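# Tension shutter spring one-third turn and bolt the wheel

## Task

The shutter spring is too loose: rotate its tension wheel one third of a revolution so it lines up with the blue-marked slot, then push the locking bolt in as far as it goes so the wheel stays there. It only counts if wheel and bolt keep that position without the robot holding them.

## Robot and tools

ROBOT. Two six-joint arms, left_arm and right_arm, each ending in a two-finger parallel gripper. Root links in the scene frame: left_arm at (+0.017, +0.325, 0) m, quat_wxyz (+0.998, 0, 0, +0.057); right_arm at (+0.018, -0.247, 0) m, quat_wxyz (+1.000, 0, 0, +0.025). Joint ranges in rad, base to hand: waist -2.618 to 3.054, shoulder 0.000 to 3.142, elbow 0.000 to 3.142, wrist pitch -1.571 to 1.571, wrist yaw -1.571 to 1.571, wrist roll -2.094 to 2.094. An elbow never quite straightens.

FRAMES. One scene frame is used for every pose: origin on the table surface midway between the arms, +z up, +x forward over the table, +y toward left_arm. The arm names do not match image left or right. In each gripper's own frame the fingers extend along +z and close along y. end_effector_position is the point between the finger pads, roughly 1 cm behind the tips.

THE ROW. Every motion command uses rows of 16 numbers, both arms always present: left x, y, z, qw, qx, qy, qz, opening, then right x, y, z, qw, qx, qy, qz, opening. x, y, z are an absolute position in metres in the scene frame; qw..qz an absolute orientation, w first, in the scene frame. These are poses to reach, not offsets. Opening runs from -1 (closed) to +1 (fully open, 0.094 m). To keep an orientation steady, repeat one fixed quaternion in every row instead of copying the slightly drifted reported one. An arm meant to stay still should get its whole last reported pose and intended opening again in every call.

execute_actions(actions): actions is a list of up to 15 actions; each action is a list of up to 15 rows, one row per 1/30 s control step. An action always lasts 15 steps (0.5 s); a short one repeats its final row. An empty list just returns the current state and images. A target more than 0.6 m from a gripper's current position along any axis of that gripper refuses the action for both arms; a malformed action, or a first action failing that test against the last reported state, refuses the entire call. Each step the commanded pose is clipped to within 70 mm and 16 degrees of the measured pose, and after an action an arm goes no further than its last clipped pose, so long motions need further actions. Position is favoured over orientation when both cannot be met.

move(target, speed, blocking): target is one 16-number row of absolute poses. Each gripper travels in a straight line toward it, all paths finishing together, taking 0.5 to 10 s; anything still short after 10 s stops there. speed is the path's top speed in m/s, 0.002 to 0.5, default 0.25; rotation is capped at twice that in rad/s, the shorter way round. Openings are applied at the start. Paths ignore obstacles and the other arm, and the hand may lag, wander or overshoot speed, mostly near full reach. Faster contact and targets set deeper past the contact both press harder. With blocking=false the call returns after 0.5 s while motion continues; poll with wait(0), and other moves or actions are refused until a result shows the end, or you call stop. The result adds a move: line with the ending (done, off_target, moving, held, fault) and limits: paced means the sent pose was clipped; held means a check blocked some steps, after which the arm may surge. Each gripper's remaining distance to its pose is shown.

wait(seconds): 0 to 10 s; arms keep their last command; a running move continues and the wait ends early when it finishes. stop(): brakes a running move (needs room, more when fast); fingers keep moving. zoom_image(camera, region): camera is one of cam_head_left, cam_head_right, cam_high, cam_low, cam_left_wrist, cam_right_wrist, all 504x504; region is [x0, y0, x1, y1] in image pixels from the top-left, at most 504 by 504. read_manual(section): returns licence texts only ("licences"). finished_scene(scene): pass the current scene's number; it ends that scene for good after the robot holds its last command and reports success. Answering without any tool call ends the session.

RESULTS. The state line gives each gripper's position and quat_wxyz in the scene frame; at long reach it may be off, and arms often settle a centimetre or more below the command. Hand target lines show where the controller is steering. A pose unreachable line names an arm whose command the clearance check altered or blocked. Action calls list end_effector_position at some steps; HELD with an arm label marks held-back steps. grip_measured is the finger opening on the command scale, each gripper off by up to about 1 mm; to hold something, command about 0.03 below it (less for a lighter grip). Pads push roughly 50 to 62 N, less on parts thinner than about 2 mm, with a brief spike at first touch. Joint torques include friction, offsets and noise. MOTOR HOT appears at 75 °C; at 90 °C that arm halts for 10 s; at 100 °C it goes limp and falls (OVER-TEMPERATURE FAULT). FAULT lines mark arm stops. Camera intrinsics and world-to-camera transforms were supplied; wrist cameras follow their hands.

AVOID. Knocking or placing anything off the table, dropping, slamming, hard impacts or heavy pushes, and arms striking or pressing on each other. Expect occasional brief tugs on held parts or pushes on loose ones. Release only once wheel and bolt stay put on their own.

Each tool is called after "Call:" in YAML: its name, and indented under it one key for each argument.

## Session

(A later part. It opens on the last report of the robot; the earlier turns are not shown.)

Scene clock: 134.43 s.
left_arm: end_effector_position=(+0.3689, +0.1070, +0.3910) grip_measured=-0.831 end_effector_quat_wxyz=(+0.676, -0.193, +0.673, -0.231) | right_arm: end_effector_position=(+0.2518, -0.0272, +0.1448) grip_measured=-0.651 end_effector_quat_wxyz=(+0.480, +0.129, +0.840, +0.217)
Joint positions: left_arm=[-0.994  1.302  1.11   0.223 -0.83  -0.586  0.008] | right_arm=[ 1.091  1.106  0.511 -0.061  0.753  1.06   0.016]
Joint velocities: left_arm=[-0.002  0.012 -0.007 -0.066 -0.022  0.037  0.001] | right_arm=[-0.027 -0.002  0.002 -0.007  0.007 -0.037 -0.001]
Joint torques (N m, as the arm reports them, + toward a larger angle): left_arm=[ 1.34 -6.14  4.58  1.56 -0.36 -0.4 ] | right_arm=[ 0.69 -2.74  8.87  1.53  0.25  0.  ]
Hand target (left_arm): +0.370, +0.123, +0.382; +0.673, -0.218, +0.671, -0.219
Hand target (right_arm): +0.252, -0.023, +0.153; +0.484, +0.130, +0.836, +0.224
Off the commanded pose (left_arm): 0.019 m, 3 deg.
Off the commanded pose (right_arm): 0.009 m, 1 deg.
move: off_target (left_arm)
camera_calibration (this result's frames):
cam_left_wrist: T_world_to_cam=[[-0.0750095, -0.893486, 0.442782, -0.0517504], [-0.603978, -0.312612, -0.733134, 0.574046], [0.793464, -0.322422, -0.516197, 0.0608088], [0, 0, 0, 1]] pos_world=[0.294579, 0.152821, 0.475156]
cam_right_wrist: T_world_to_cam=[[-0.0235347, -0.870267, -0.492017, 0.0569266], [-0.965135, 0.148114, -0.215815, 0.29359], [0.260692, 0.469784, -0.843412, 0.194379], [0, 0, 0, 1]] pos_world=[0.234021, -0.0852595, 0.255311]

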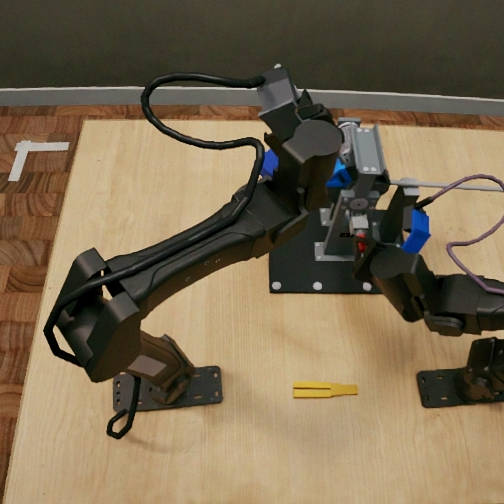

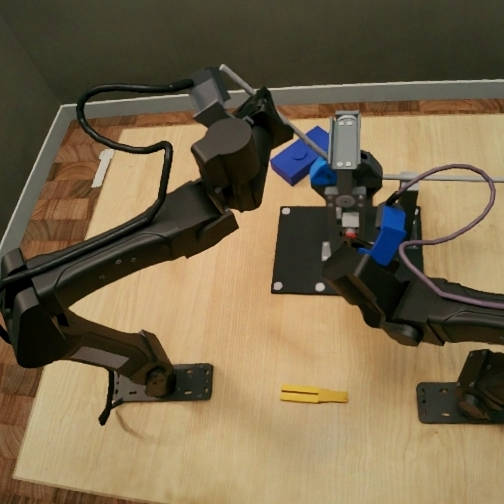

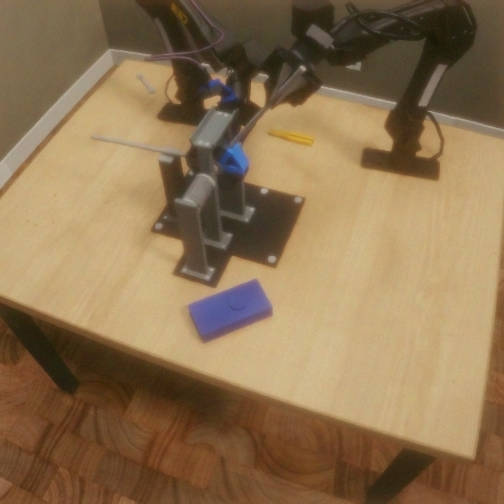

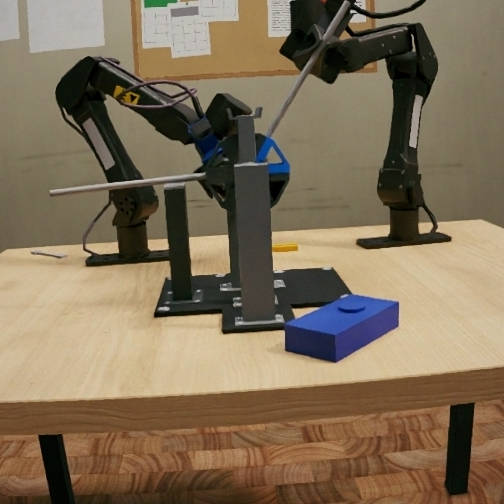

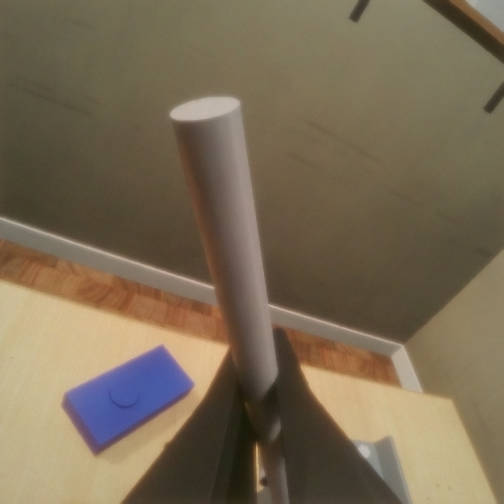

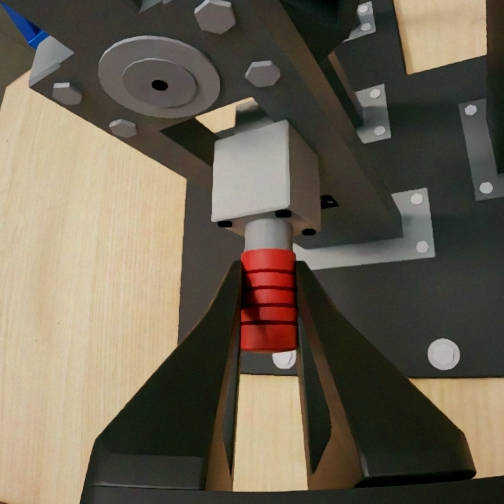

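Call:
move:
  target: [0.370,0.143,0.368,0.665,-0.24,0.665,-0.24,-0.87, 0.252,-0.023,0.153,0.484,0.130,0.836,0.224,-0.69]
  speed: 0.03

Scene clock: 140.30 s.
left_arm: end_effector_position=(+0.3683, +0.1190, +0.3825) grip_measured=-0.831 end_effector_quat_wxyz=(+0.670, -0.202, +0.663, -0.266) | right_arm: end_effector_position=(+0.2518, -0.0272, +0.1448) grip_measured=-0.651 end_effector_quat_wxyz=(+0.480, +0.129, +0.840, +0.217)
Joint positions: left_arm=[-0.952  1.249  1.018  0.286 -0.756 -0.635  0.008] | right_arm=[ 1.091  1.106  0.511 -0.061  0.753  1.06   0.016]
Joint velocities: left_arm=[-0.002 -0.002  0.002 -0.022 -0.007 -0.007  0.   ] | right_arm=[ 0.017 -0.007 -0.002  0.037 -0.022  0.066 -0.   ]
Joint torques (N m, as the arm reports them, + toward a larger angle): left_arm=[ 1.68 -5.94  4.48  1.42 -0.59 -0.45] | right_arm=[ 0.83 -2.63  8.85  1.51  0.26 -0.01]
Hand target (left_arm): +0.370, +0.142, +0.369; +0.667, -0.239, +0.664, -0.240
Hand target (right_arm): +0.252, -0.023, +0.153; +0.484, +0.130, +0.836, +0.224
Off the commanded pose (left_arm): 0.028 m, 5 deg.
Off the commanded pose (right_arm): 0.009 m, 1 deg.
move: off_target (left_arm)
camera_calibration (this result's frames):
cam_left_wrist: T_world_to_cam=[[-0.110784, -0.859594, 0.498824, -0.0496092], [-0.603714, -0.340492, -0.720829, 0.569643], [0.789466, -0.381003, -0.481228, 0.0558295], [0, 0, 0, 1]] pos_world=[0.29433, 0.172586, 0.462229]
cam_right_wrist: T_world_to_cam=[[-0.0235347, -0.870267, -0.492017, 0.0569266], [-0.965135, 0.148114, -0.215815, 0.29359], [0.260692, 0.469784, -0.843412, 0.194379], [0, 0, 0, 1]] pos_world=[0.234021, -0.0852595, 0.255311]

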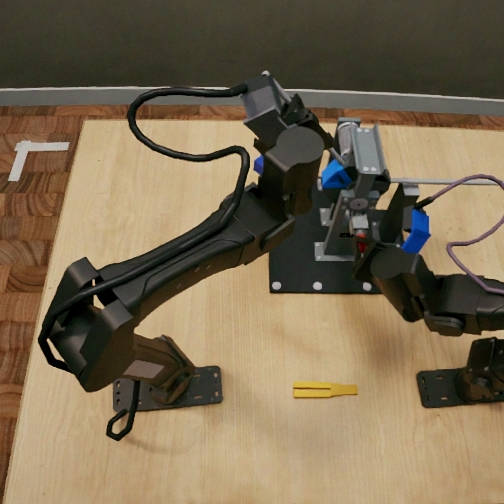

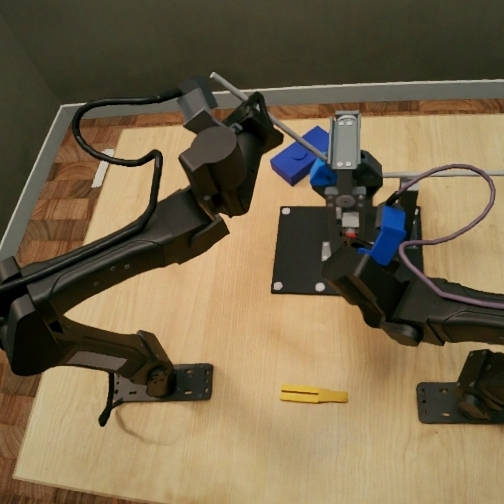

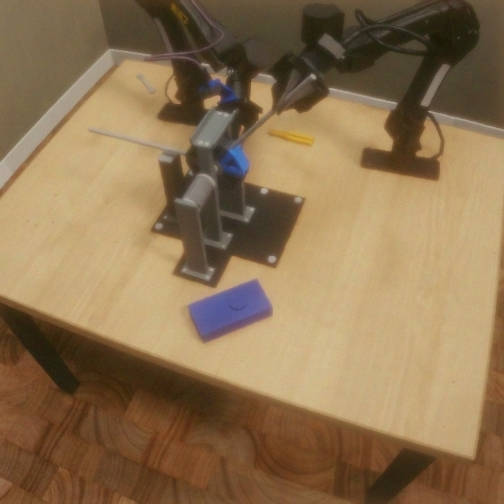

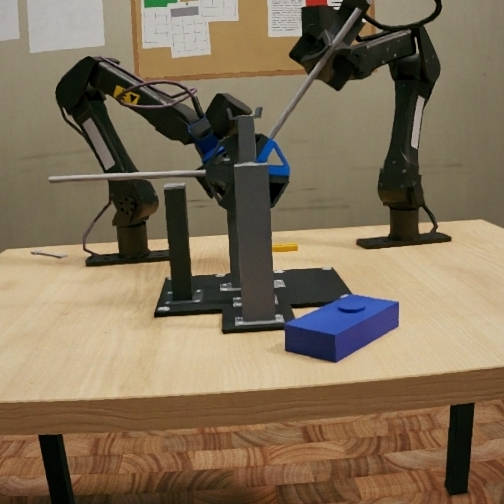

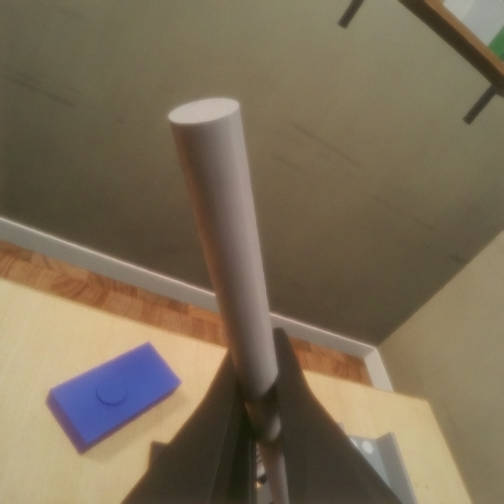

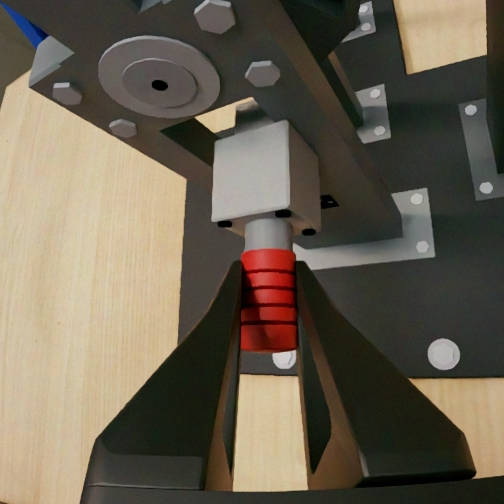

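Call:
execute_actions:
  actions:
    - [[0.370,0.143,0.368,0.665,-0.24,0.665,-0.24,-0.87, 0.249,-0.023,0.153,0.484,0.130,0.836,0.224,-0.69],[0.370,0.143,0.368,0.665,-0.24,0.665,-0.24,-0.87, 0.248,-0.023,0.153,0.484,0.130,0.836,0.224,-0.69],[0.370,0.143,0.368,0.665,-0.24,0.665,-0.24,-0.87, 0.247,-0.023,0.153,0.484,0.130,0.836,0.224,-0.69],[0.370,0.143,0.368,0.665,-0.24,0.665,-0.24,-0.87, 0.246,-0.023,0.153,0.484,0.130,0.836,0.224,-0.69],[0.370,0.143,0.368,0.665,-0.24,0.665,-0.24,-0.87, 0.244,-0.023,0.153,0.484,0.130,0.836,0.224,-0.69],[0.370,0.143,0.368,0.665,-0.24,0.665,-0.24,-0.87, 0.242,-0.023,0.153,0.484,0.130,0.836,0.224,-0.69]]
    - [[0.370,0.143,0.368,0.665,-0.24,0.665,-0.24,-0.87, 0.238,-0.023,0.153,0.484,0.130,0.836,0.224,-0.69],[0.370,0.143,0.368,0.665,-0.24,0.665,-0.24,-0.87, 0.236,-0.023,0.153,0.484,0.130,0.836,0.224,-0.69],[0.370,0.143,0.368,0.665,-0.24,0.665,-0.24,-0.87, 0.234,-0.023,0.153,0.484,0.130,0.836,0.224,-0.69],[0.370,0.143,0.368,0.665,-0.24,0.665,-0.24,-0.87, 0.232,-0.023,0.153,0.484,0.130,0.836,0.224,-0.69]]
    - [[0.370,0.143,0.368,0.665,-0.24,0.665,-0.24,-0.87, 0.228,-0.023,0.153,0.484,0.130,0.836,0.224,-0.69],[0.370,0.143,0.368,0.665,-0.24,0.665,-0.24,-0.87, 0.226,-0.023,0.153,0.484,0.130,0.836,0.224,-0.69],[0.370,0.143,0.368,0.665,-0.24,0.665,-0.24,-0.87, 0.224,-0.023,0.153,0.484,0.130,0.836,0.224,-0.69],[0.370,0.143,0.368,0.665,-0.24,0.665,-0.24,-0.87, 0.222,-0.023,0.153,0.484,0.130,0.836,0.224,-0.69]]
    - [[0.370,0.143,0.368,0.665,-0.24,0.665,-0.24,-0.87, 0.218,-0.023,0.153,0.484,0.130,0.836,0.224,-0.69],[0.370,0.143,0.368,0.665,-0.24,0.665,-0.24,-0.87, 0.216,-0.023,0.153,0.484,0.130,0.836,0.224,-0.69],[0.370,0.143,0.368,0.665,-0.24,0.665,-0.24,-0.87, 0.214,-0.023,0.153,0.484,0.130,0.836,0.224,-0.69],[0.370,0.143,0.368,0.665,-0.24,0.665,-0.24,-0.87, 0.212,-0.023,0.153,0.484,0.130,0.836,0.224,-0.69]]

Scene clock: 155.27 s.
left_arm: end_effector_position=(+0.3683, +0.1190, +0.3825) grip_measured=-0.831 end_effector_quat_wxyz=(+0.670, -0.202, +0.663, -0.266) | right_arm: end_effector_position=(+0.2289, -0.0268, +0.1453) grip_measured=-0.651 end_effector_quat_wxyz=(+0.489, +0.143, +0.832, +0.218)
Joint positions: left_arm=[-0.952  1.249  1.018  0.286 -0.756 -0.636  0.008] | right_arm=[ 1.222  1.093  0.511 -0.154  0.882  1.201  0.016]
Joint velocities: left_arm=[-0.022  0.002 -0.017 -0.051  0.095  0.022 -0.001] | right_arm=[-0.007 -0.007  0.012 -0.051 -0.051 -0.007  0.   ]
Joint torques (N m, as the arm reports them, + toward a larger angle): left_arm=[ 1.77 -5.9   4.52  1.39 -0.58 -0.47] | right_arm=[ 5.8  -4.95  8.96  0.61  0.44  0.37]
Hand target (left_arm): +0.370, +0.142, +0.369; +0.666, -0.239, +0.664, -0.240
Hand target (right_arm): +0.214, -0.022, +0.153; +0.485, +0.128, +0.835, +0.226
Off the commanded pose (left_arm): 0.028 m, 5 deg.
Off the commanded pose (right_arm): 0.019 m, 2 deg.
Step readings (end_effector_position; steps 1 to 15: 1st action; 16 to 30: 2nd action; 31 to 45: 3rd action; 46 to 60: 4th action):
0: left_arm (+0.3683, +0.1190, +0.3825) | right_arm (+0.2518, -0.0272, +0.1448)
1: left_arm (+0.3683, +0.1190, +0.3825) | right_arm (+0.2518, -0.0273, +0.1448)
2: left_arm (+0.3683, +0.1190, +0.3825) | right_arm (+0.2517, -0.0271, +0.1448)
4: left_arm (+0.3683, +0.1190, +0.3825) | right_arm (+0.2512, -0.0271, +0.1448)
8: left_arm (+0.3683, +0.1190, +0.3825) | right_arm (+0.2475, -0.0269, +0.1445)
15: left_arm (+0.3683, +0.1190, +0.3825) | right_arm (+0.2465, -0.0271, +0.1444)
16: left_arm (+0.3683, +0.1190, +0.3825) | right_arm (+0.2460, -0.0270, +0.1444)
17: left_arm (+0.3683, +0.1190, +0.3825) | right_arm (+0.2448, -0.0267, +0.1443)
19: left_arm (+0.3683, +0.1190, +0.3825) | right_arm (+0.2420, -0.0265, +0.1441)
23: left_arm (+0.3683, +0.1190, +0.3825) | right_arm (+0.2392, -0.0265, +0.1441)
30: left_arm (+0.3683, +0.1190, +0.3825) | right_arm (+0.2388, -0.0266, +0.1441)
31: left_arm (+0.3683, +0.1190, +0.3825) | right_arm (+0.2382, -0.0265, +0.1441)
32: left_arm (+0.3683, +0.1190, +0.3825) | right_arm (+0.2368, -0.0263, +0.1442)
34: left_arm (+0.3683, +0.1190, +0.3825) | right_arm (+0.2331, -0.0263, +0.1443)
38: left_arm (+0.3683, +0.1190, +0.3825) | right_arm (+0.2296, -0.0267, +0.1443)
45: left_arm (+0.3683, +0.1190, +0.3825) | right_arm (+0.2296, -0.0267, +0.1444)
46: left_arm (+0.3683, +0.1190, +0.3825) | right_arm (+0.2293, -0.0267, +0.1446)
47: left_arm (+0.3683, +0.1190, +0.3825) | right_arm (+0.2292, -0.0269, +0.1450)
49: left_arm (+0.3683, +0.1190, +0.3825) | right_arm (+0.2289, -0.0267, +0.1453)
53: left_arm (+0.3683, +0.1190, +0.3825) | right_arm (+0.2289, -0.0268, +0.1453)
60: end_effector_position above
camera_calibration (this result's frames):
cam_left_wrist: T_world_to_cam=[[-0.110779, -0.859211, 0.499483, -0.0499089], [-0.603769, -0.341021, -0.720533, 0.569613], [0.789424, -0.381393, -0.480987, 0.0557992], [0, 0, 0, 1]] pos_world=[0.294337, 0.172649, 0.462192]
cam_right_wrist: T_world_to_cam=[[-0.0407388, -0.860396, -0.507995, 0.0635158], [-0.956652, 0.180322, -0.228694, 0.272272], [0.28837, 0.476658, -0.830446, 0.192601], [0, 0, 0, 1]] pos_world=[0.207517, -0.0862528, 0.254478]

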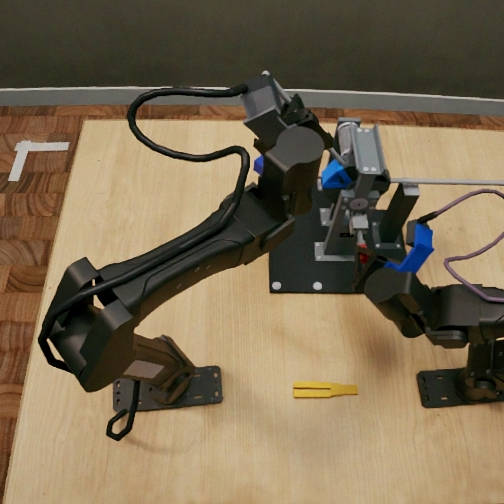

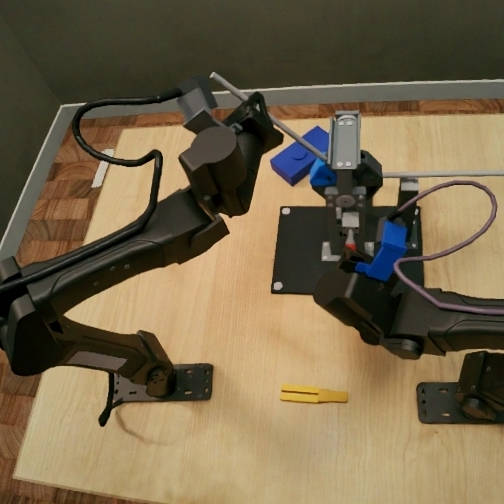

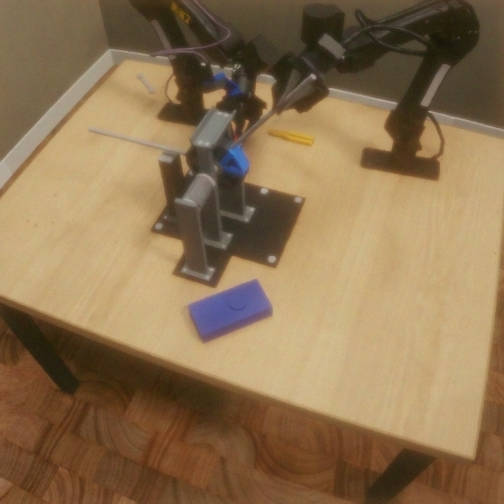

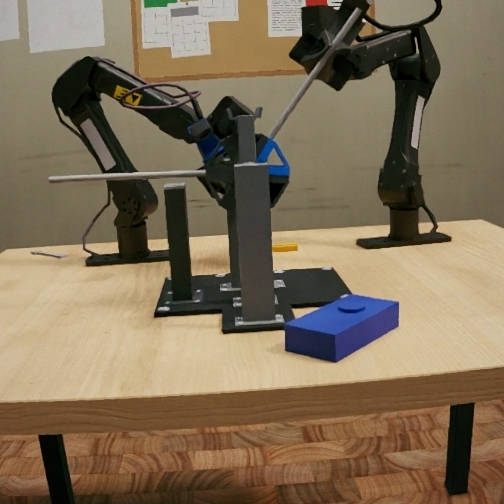

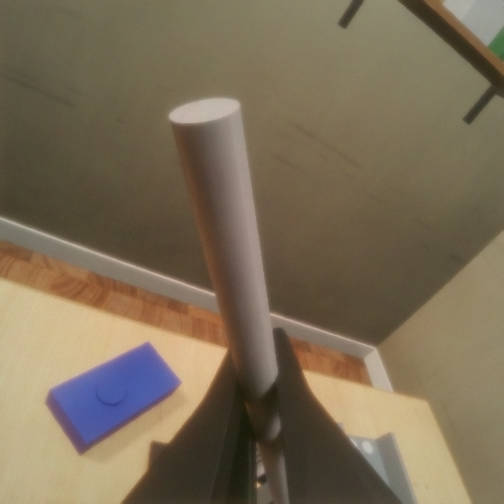

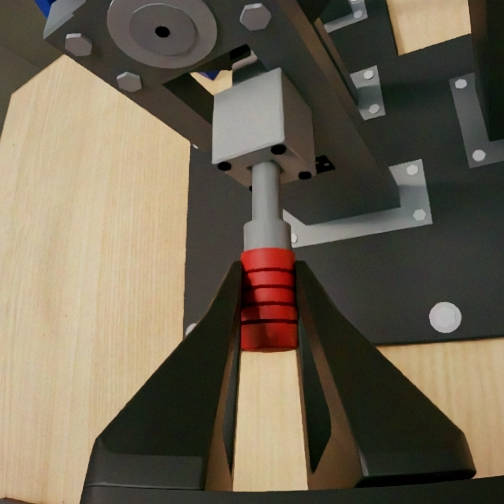

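Call:
execute_actions:
  actions:
    - [[0.370,0.143,0.368,0.665,-0.24,0.665,-0.24,-0.87, 0.220,-0.023,0.153,0.484,0.130,0.836,0.224,-0.69],[0.370,0.143,0.368,0.665,-0.24,0.665,-0.24,-0.87, 0.223,-0.023,0.153,0.484,0.130,0.836,0.224,-0.69],[0.370,0.143,0.368,0.665,-0.24,0.665,-0.24,-0.87, 0.226,-0.023,0.153,0.484,0.130,0.836,0.224,-0.69],[0.370,0.143,0.368,0.665,-0.24,0.665,-0.24,-0.87, 0.226,-0.023,0.153,0.484,0.130,0.836,0.224,-0.69],[0.370,0.143,0.368,0.665,-0.24,0.665,-0.24,-0.87, 0.226,-0.023,0.153,0.484,0.130,0.836,0.224,-0.69],[0.370,0.143,0.368,0.665,-0.24,0.665,-0.24,-0.87, 0.226,-0.023,0.153,0.484,0.130,0.836,0.224,0.2]]

Call:
move:
  target: [0.370,0.143,0.368,0.665,-0.24,0.665,-0.24,-0.87, 0.175,-0.04,0.185,0.484,0.130,0.836,0.224,0.2]
  speed: 0.15
  blocking: false

Scene clock: 163.63 s.
left_arm: end_effector_position=(+0.3683, +0.1190, +0.3825) grip_measured=-0.831 end_effector_quat_wxyz=(+0.670, -0.202, +0.663, -0.266) | right_arm: end_effector_position=(+0.2274, -0.0262, +0.1414) grip_measured=+0.199 end_effector_quat_wxyz=(+0.482, +0.132, +0.840, +0.213)
Joint positions: left_arm=[-0.952  1.249  1.018  0.286 -0.756 -0.636  0.008] | right_arm=[ 1.218  1.093  0.511 -0.168  0.858  1.185  0.056]
Joint velocities: left_arm=[-0.007  0.007  0.007 -0.051 -0.081 -0.081 -0.001] | right_arm=[-0.012 -0.012  0.002  0.007  0.007  0.022 -0.   ]
Joint torques (N m, as the arm reports them, + toward a larger angle): left_arm=[ 1.79 -5.95  4.54  1.39 -0.58 -0.47] | right_arm=[ 0.73 -4.09  9.04  1.31  0.28 -0.14]
Hand target (left_arm): +0.370, +0.142, +0.369; +0.666, -0.239, +0.664, -0.240
Hand target (right_arm): +0.226, -0.023, +0.153; +0.484, +0.130, +0.836, +0.224
Off the commanded pose (left_arm): 0.028 m, 5 deg.
Off the commanded pose (right_arm): 0.012 m, 1 deg.
Step readings (end_effector_position):
0: left_arm (+0.3683, +0.1190, +0.3825) | right_arm (+0.2289, -0.0268, +0.1453)
1: left_arm (+0.3683, +0.1190, +0.3825) | right_arm (+0.2290, -0.0267, +0.1454)
2: left_arm (+0.3683, +0.1190, +0.3825) | right_arm (+0.2292, -0.0268, +0.1452)
4: left_arm (+0.3683, +0.1190, +0.3825) | right_arm (+0.2294, -0.0267, +0.1449)
8: left_arm (+0.3683, +0.1190, +0.3825) | right_arm (+0.2284, -0.0263, +0.1433)
15: end_effector_position above
camera_calibration (this result's frames):
cam_left_wrist: T_world_to_cam=[[-0.110777, -0.85902, 0.499813, -0.0500587], [-0.603797, -0.341286, -0.720384, 0.569598], [0.789404, -0.381588, -0.480867, 0.0557841], [0, 0, 0, 1]] pos_world=[0.29434, 0.172681, 0.462174]
cam_right_wrist: T_world_to_cam=[[-0.0312211, -0.871655, -0.489125, 0.0568303], [-0.963632, 0.156192, -0.216836, 0.269153], [0.265403, 0.464566, -0.844831, 0.196371], [0, 0, 0, 1]] pos_world=[0.209021, -0.0837303, 0.252059]

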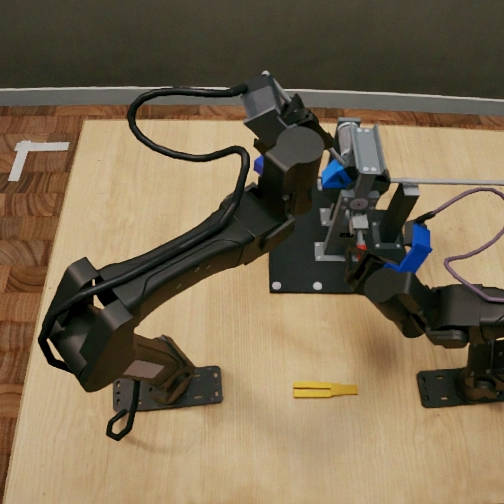

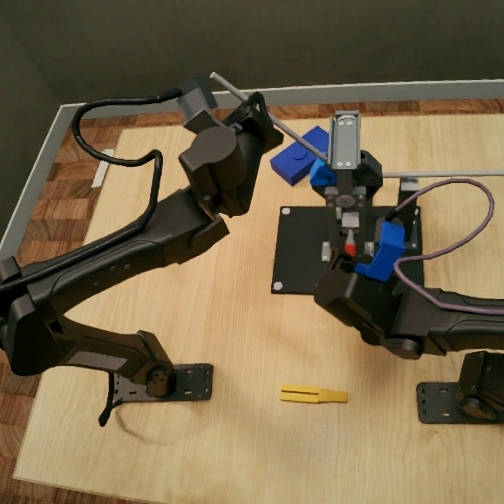

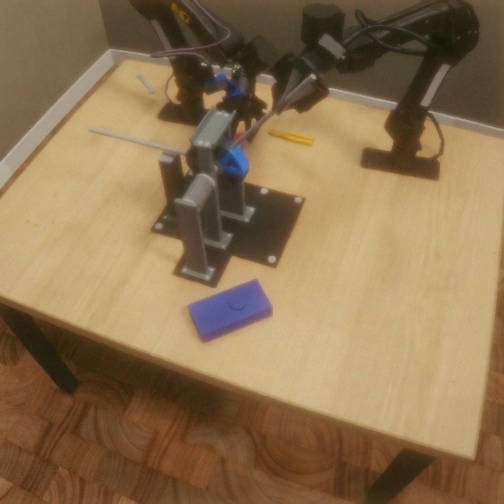

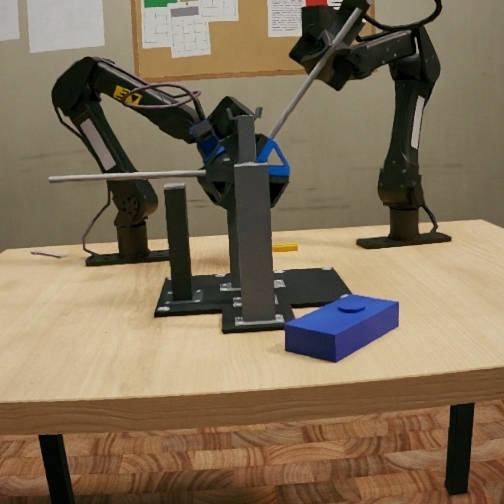

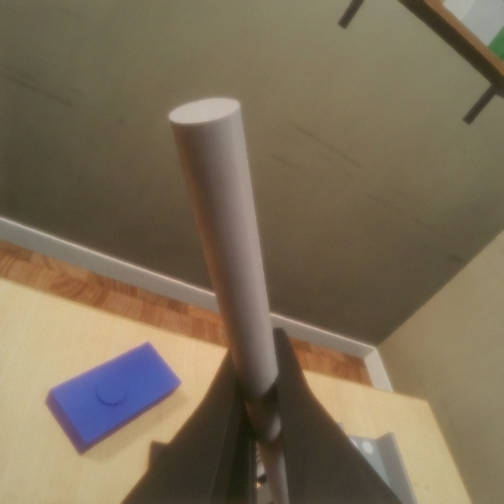

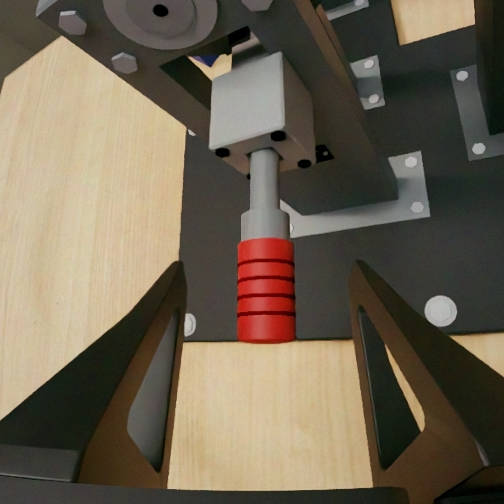

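Scene clock: 164.13 s.
left_arm: end_effector_position=(+0.3679, +0.1155, +0.3852) grip_measured=-0.831 end_effector_quat_wxyz=(+0.673, -0.189, +0.663, -0.269) | right_arm: end_effector_position=(+0.1855, -0.0243, +0.1680) grip_measured=+0.199 end_effector_quat_wxyz=(+0.476, +0.106, +0.839, +0.241)
Joint positions: left_arm=[-0.951  1.249  1.018  0.298 -0.735 -0.613  0.008] | right_arm=[ 1.421  0.983  0.58  -0.438  0.953  1.333  0.056]
Joint velocities: left_arm=[-0.007 -0.002 -0.007  0.022 -0.066 -0.051  0.   ] | right_arm=[ 0.593 -0.188  0.359 -0.916  0.33   0.505  0.001]
Joint torques (N m, as the arm reports them, + toward a larger angle): left_arm=[ 1.54 -5.81  4.4   1.39 -0.73 -0.53] | right_arm=[ 0.76 -3.02  9.62  1.23  0.41  0.04]
Hand target (left_arm): +0.370, +0.141, +0.369; +0.668, -0.237, +0.663, -0.241
Hand target (right_arm): +0.181, -0.035, +0.184; +0.489, +0.120, +0.831, +0.238
Off the commanded pose (left_arm): 0.032 m, 7 deg.
Off the commanded pose (right_arm): 0.025 m, 3 deg.
move: running
camera_calibration (this result's frames):
cam_left_wrist: T_world_to_cam=[[-0.133254, -0.86386, 0.485787, -0.0401931], [-0.601877, -0.318884, -0.732159, 0.571364], [0.787393, -0.389947, -0.477445, 0.0564329], [0, 0, 0, 1]] pos_world=[0.2941, 0.169483, 0.464798]
cam_right_wrist: T_world_to_cam=[[0.0350978, -0.859824, -0.509383, 0.0615792], [-0.97058, 0.0921618, -0.222442, 0.234938], [0.238207, 0.502204, -0.831293, 0.232842], [0, 0, 0, 1]] pos_world=[0.1704, -0.0856393, 0.277188]

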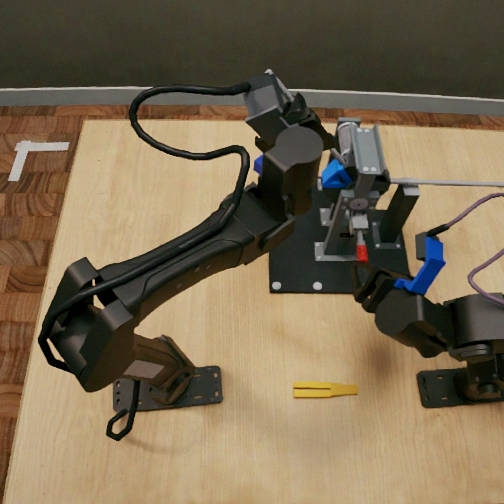

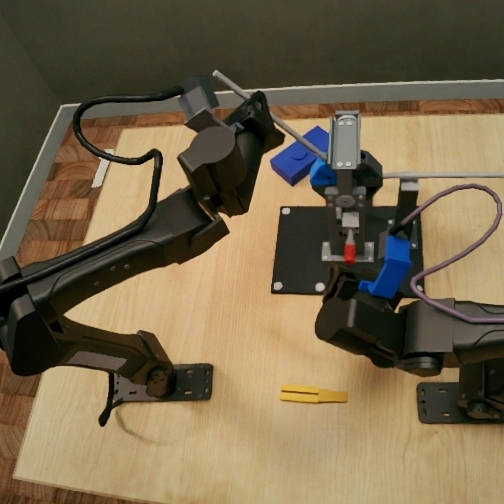

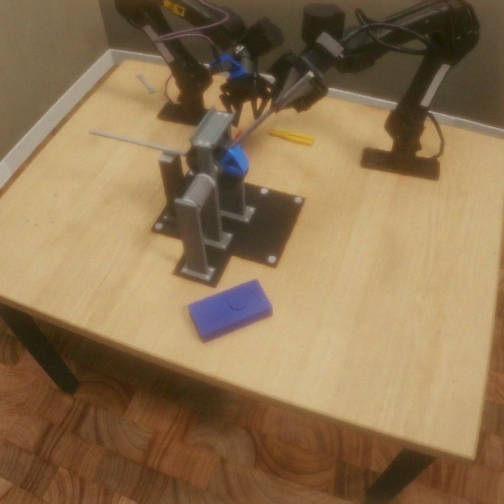

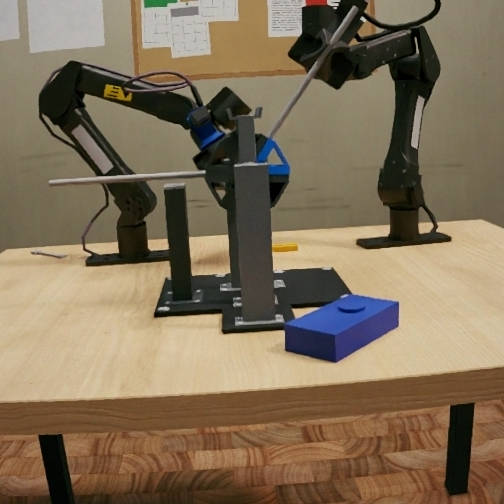

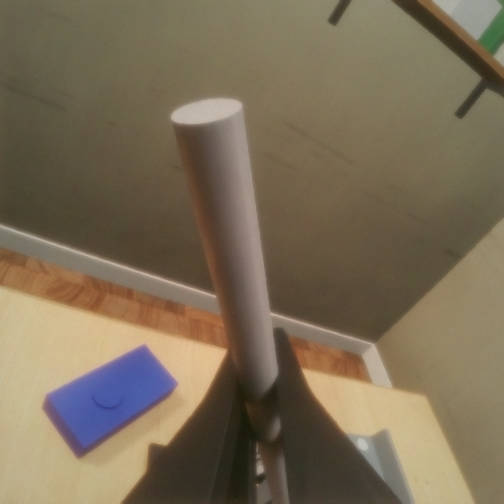

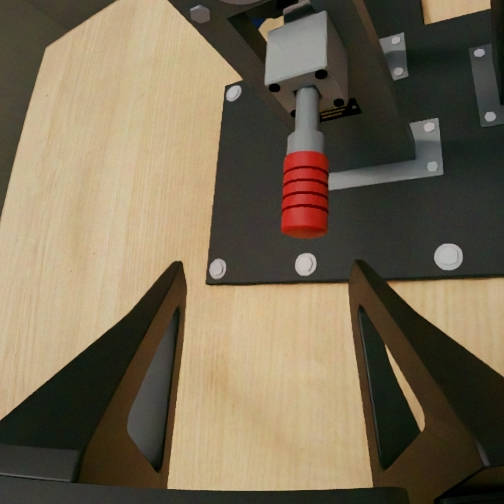

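Call:
wait:
  seconds: 0

Call:
move:
  target: [0.370,0.143,0.368,0.665,-0.24,0.665,-0.24,-0.87, 0.285,-0.22,0.198,0.5,0.5,0.5,0.5,0.4]
  speed: 0.2

Scene clock: 175.33 s.
left_arm: end_effector_position=(+0.3683, +0.1168, +0.3841) grip_measured=-0.831 end_effector_quat_wxyz=(+0.671, -0.194, +0.663, -0.269) | right_arm: end_effector_position=(+0.1761, -0.0417, +0.1767) grip_measured=+0.199 end_effector_quat_wxyz=(+0.480, +0.127, +0.839, +0.222)
Joint positions: left_arm=[-0.95   1.249  1.018  0.293 -0.74  -0.624  0.008] | right_arm=[ 1.488  0.975  0.646 -0.678  1.023  1.517  0.056]
Joint velocities: left_arm=[-0.012  0.012 -0.007 -0.037  0.007 -0.007 -0.001] | right_arm=[ 0.017 -0.007  0.007 -0.066 -0.007 -0.022 -0.   ]
Joint torques (N m, as the arm reports them, + toward a larger angle): left_arm=[ 1.66 -5.9   4.46  1.37 -0.74 -0.54] | right_arm=[ 1.1  -0.41  9.6   0.94  0.52  0.06]
Hand target (left_arm): +0.370, +0.142, +0.369; +0.667, -0.238, +0.664, -0.240
Hand target (right_arm): +0.175, -0.038, +0.186; +0.487, +0.128, +0.834, +0.227
Off the commanded pose (left_arm): 0.031 m, 6 deg.
Off the commanded pose (right_arm): 0.009 m, 1 deg.
earlier move: off_target (left_arm)
camera_calibration (this result's frames):
cam_left_wrist: T_world_to_cam=[[-0.125722, -0.861077, 0.492686, -0.0442272], [-0.603547, -0.327761, -0.726845, 0.570798], [0.787353, -0.38874, -0.478494, 0.0563799], [0, 0, 0, 1]] pos_world=[0.294553, 0.170919, 0.463649]
cam_right_wrist: T_world_to_cam=[[-0.0160747, -0.866312, -0.499245, 0.0583445], [-0.965523, 0.143196, -0.217392, 0.229684], [0.259819, 0.478539, -0.838746, 0.247543], [0, 0, 0, 1]] pos_world=[0.158387, -0.100804, 0.286686]

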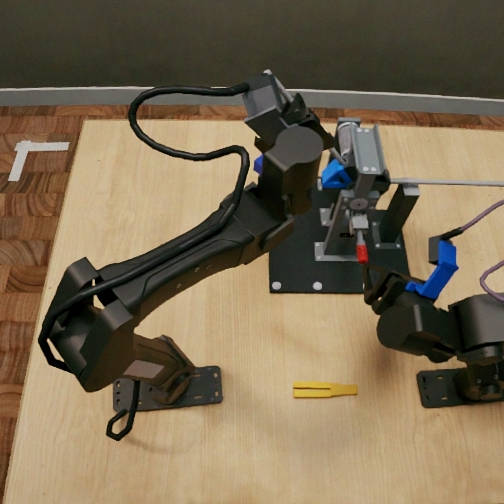

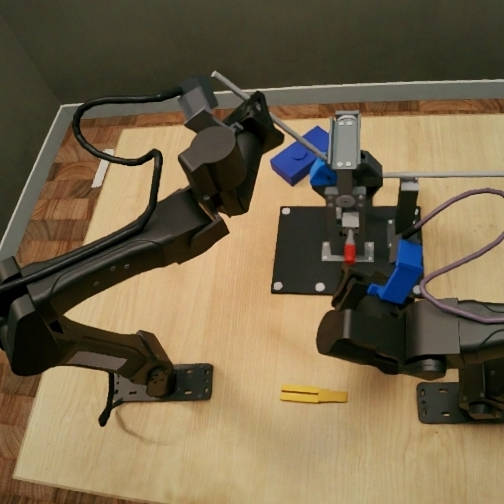

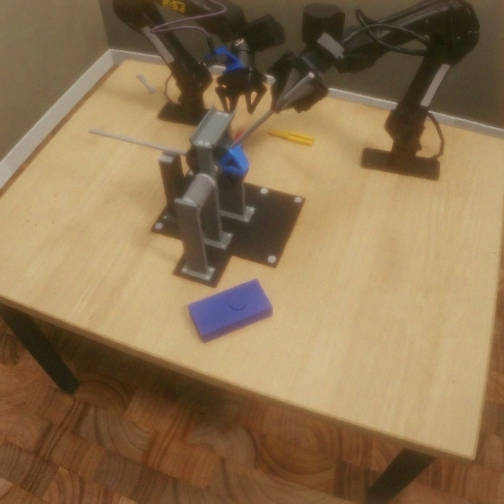

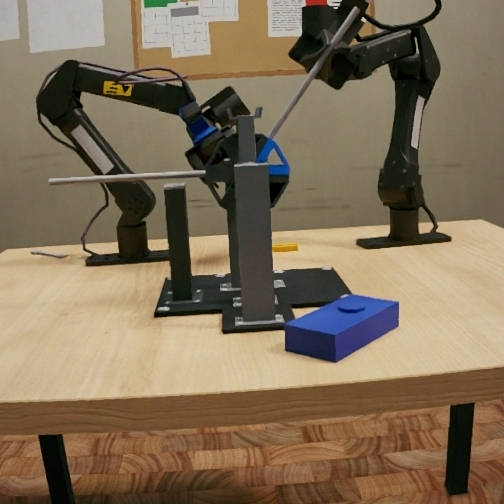

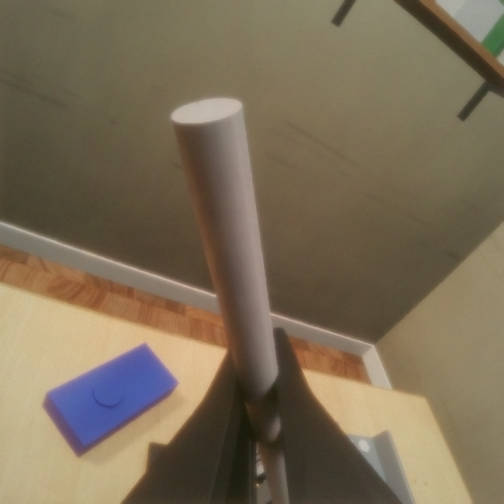

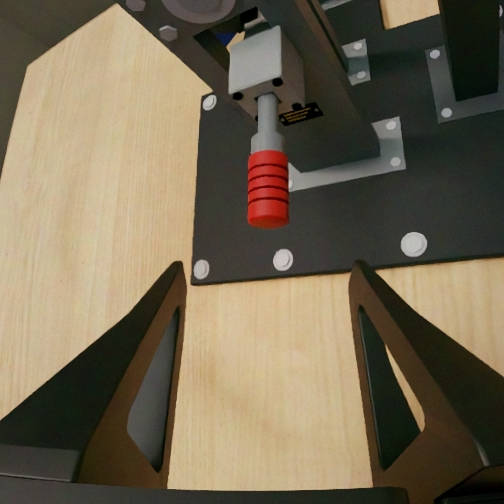

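Scene clock: 178.93 s.
left_arm: end_effector_position=(+0.3684, +0.1166, +0.3842) grip_measured=-0.831 end_effector_quat_wxyz=(+0.671, -0.193, +0.663, -0.270) | right_arm: end_effector_position=(+0.2836, -0.2197, +0.1988) grip_measured=+0.399 end_effector_quat_wxyz=(+0.491, +0.508, +0.503, +0.499)
Joint positions: left_arm=[-0.95   1.249  1.018  0.294 -0.737 -0.623  0.008] | right_arm=[0.236 0.311 0.09  0.199 0.284 1.59  0.066]
Joint velocities: left_arm=[-0.007 -0.007 -0.017 -0.022 -0.066 -0.037 -0.   ] | right_arm=[ 0.017 -0.002 -0.002 -0.037 -0.066 -0.037  0.001]
Joint torques (N m, as the arm reports them, + toward a larger angle): left_arm=[ 1.61 -5.91  4.46  1.37 -0.75 -0.54] | right_arm=[-1.24  2.54  7.03  2.   -0.02  0.06]
Hand target (left_arm): +0.370, +0.142, +0.369; +0.667, -0.238, +0.663, -0.241
Hand target (right_arm): +0.285, -0.221, +0.195; +0.490, +0.511, +0.502, +0.496
Off the commanded pose (left_arm): 0.031 m, 6 deg.
Off the commanded pose (right_arm): 0.002 m, 1 deg.
move: off_target (left_arm)
camera_calibration (this result's frames):
cam_left_wrist: T_world_to_cam=[[-0.128015, -0.86095, 0.492318, -0.0435591], [-0.603753, -0.326171, -0.727389, 0.570999], [0.786825, -0.390355, -0.478047, 0.0564939], [0, 0, 0, 1]] pos_world=[0.294716, 0.170794, 0.46379]
cam_right_wrist: T_world_to_cam=[[-0.0323351, 0.0253975, -0.999154, 0.216772], [-0.701809, 0.711197, 0.0407901, 0.36246], [0.711631, 0.702534, -0.00517243, 0.0786869], [0, 0, 0, 1]] pos_world=[0.205391, -0.318566, 0.202211]

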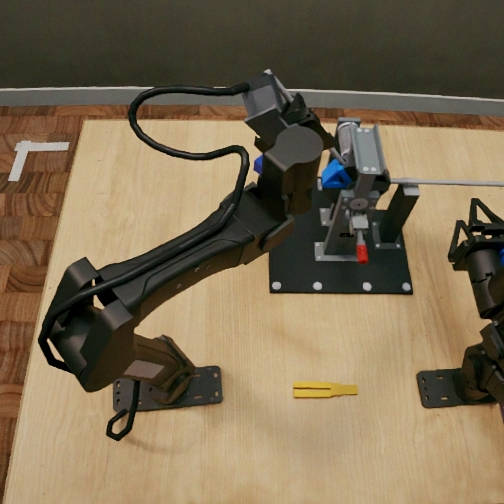

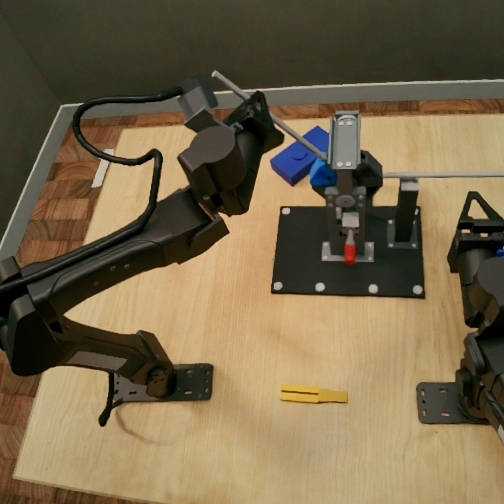

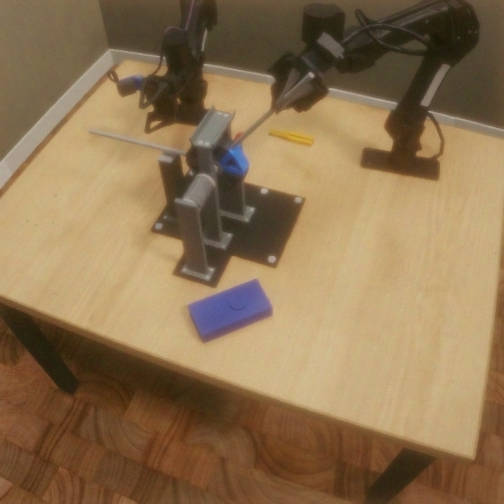

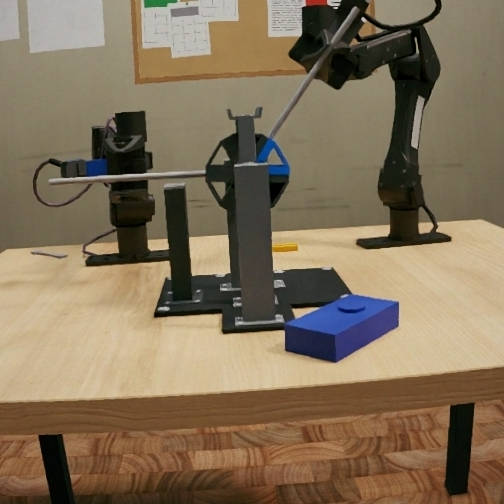

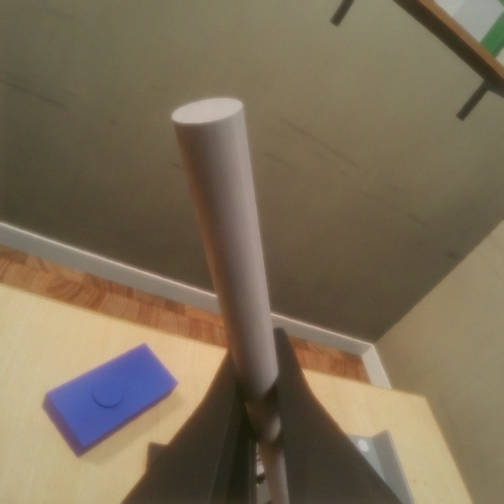

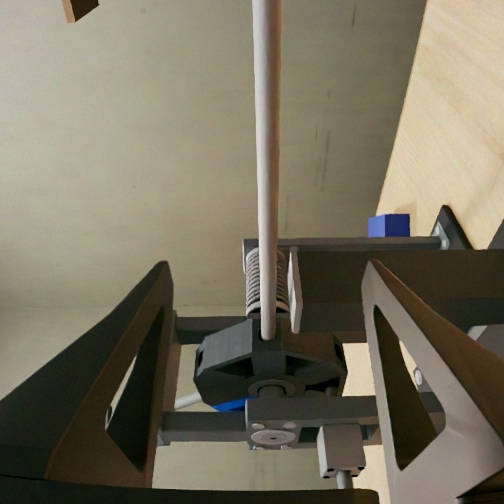

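Call:
move:
  target: [0.370,0.143,0.368,0.665,-0.24,0.665,-0.24,-0.87, 0.364,-0.22,0.200,0.5,0.5,0.5,0.5,-0.3]
  speed: 0.1

Scene clock: 183.43 s.
left_arm: end_effector_position=(+0.3689, +0.1182, +0.3830) grip_measured=-0.831 end_effector_quat_wxyz=(+0.670, -0.198, +0.663, -0.269) | right_arm: end_effector_position=(+0.3546, -0.2190, +0.1733) grip_measured=-0.299 end_effector_quat_wxyz=(+0.478, +0.520, +0.520, +0.480)
Joint positions: left_arm=[-0.948  1.249  1.018  0.288 -0.743 -0.633  0.008] | right_arm=[0.115 1.07  0.16  0.827 0.162 1.587 0.033]
Joint velocities: left_arm=[ 0.007 -0.007  0.002 -0.11  -0.066  0.037 -0.   ] | right_arm=[ 0.017 -0.012  0.007  0.007  0.022 -0.022 -0.001]
Joint torques (N m, as the arm reports them, + toward a larger angle): left_arm=[ 1.61 -5.93  4.54  1.42 -0.69 -0.42] | right_arm=[-1.23 -1.55  9.28  2.38 -0.04 -0.18]
Hand target (left_arm): +0.370, +0.142, +0.369; +0.667, -0.239, +0.664, -0.241
Hand target (right_arm): +0.361, -0.221, +0.199; +0.499, +0.501, +0.500, +0.500
Off the commanded pose (left_arm): 0.029 m, 6 deg.
Off the commanded pose (right_arm): 0.028 m, 5 deg.
move: off_target (left_arm, right_arm)
camera_calibration (this result's frames):
cam_left_wrist: T_world_to_cam=[[-0.119358, -0.85913, 0.497643, -0.0469434], [-0.604995, -0.334487, -0.722564, 0.570583], [0.787232, -0.387315, -0.479846, 0.0563151], [0, 0, 0, 1]] pos_world=[0.295264, 0.172334, 0.462666]
cam_right_wrist: T_world_to_cam=[[-0.0922542, 0.0143123, -0.995633, 0.211781], [-0.698664, 0.711512, 0.0749655, 0.405811], [0.709477, 0.702529, -0.0556404, 0.0370286], [0, 0, 0, 1]] pos_world=[0.276792, -0.317784, 0.182494]

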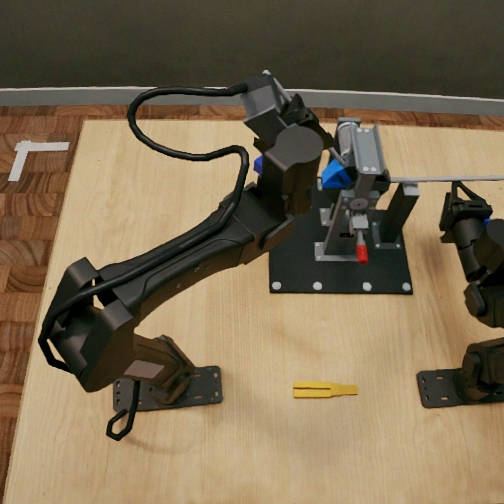

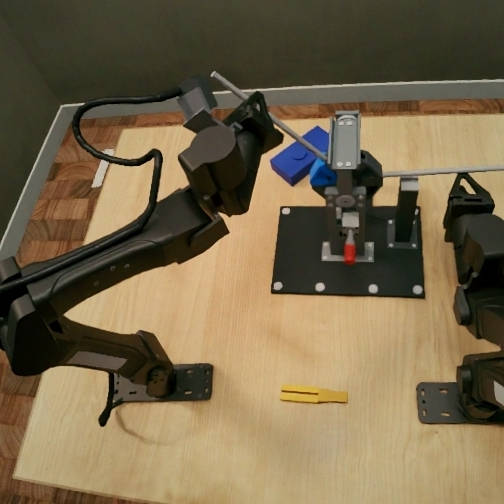

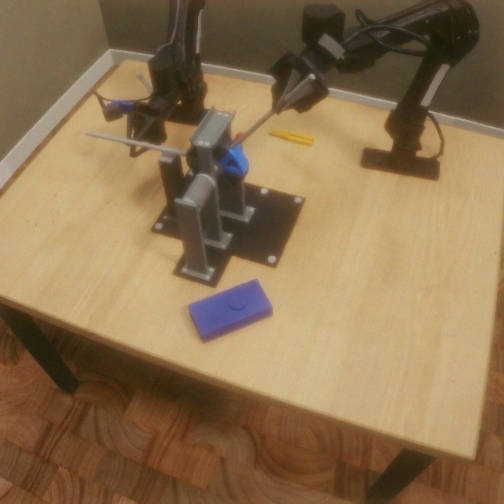

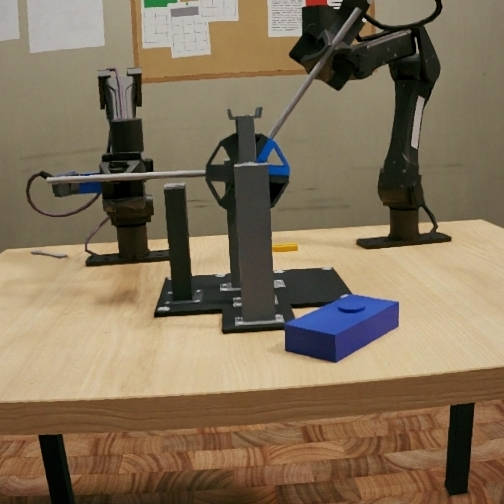

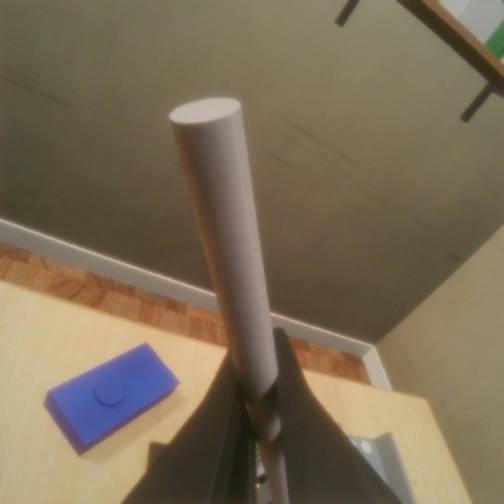

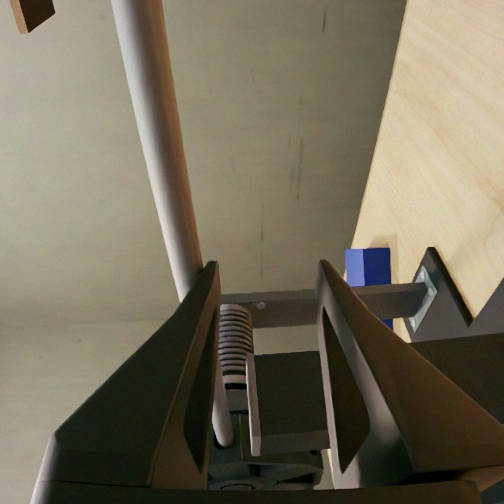

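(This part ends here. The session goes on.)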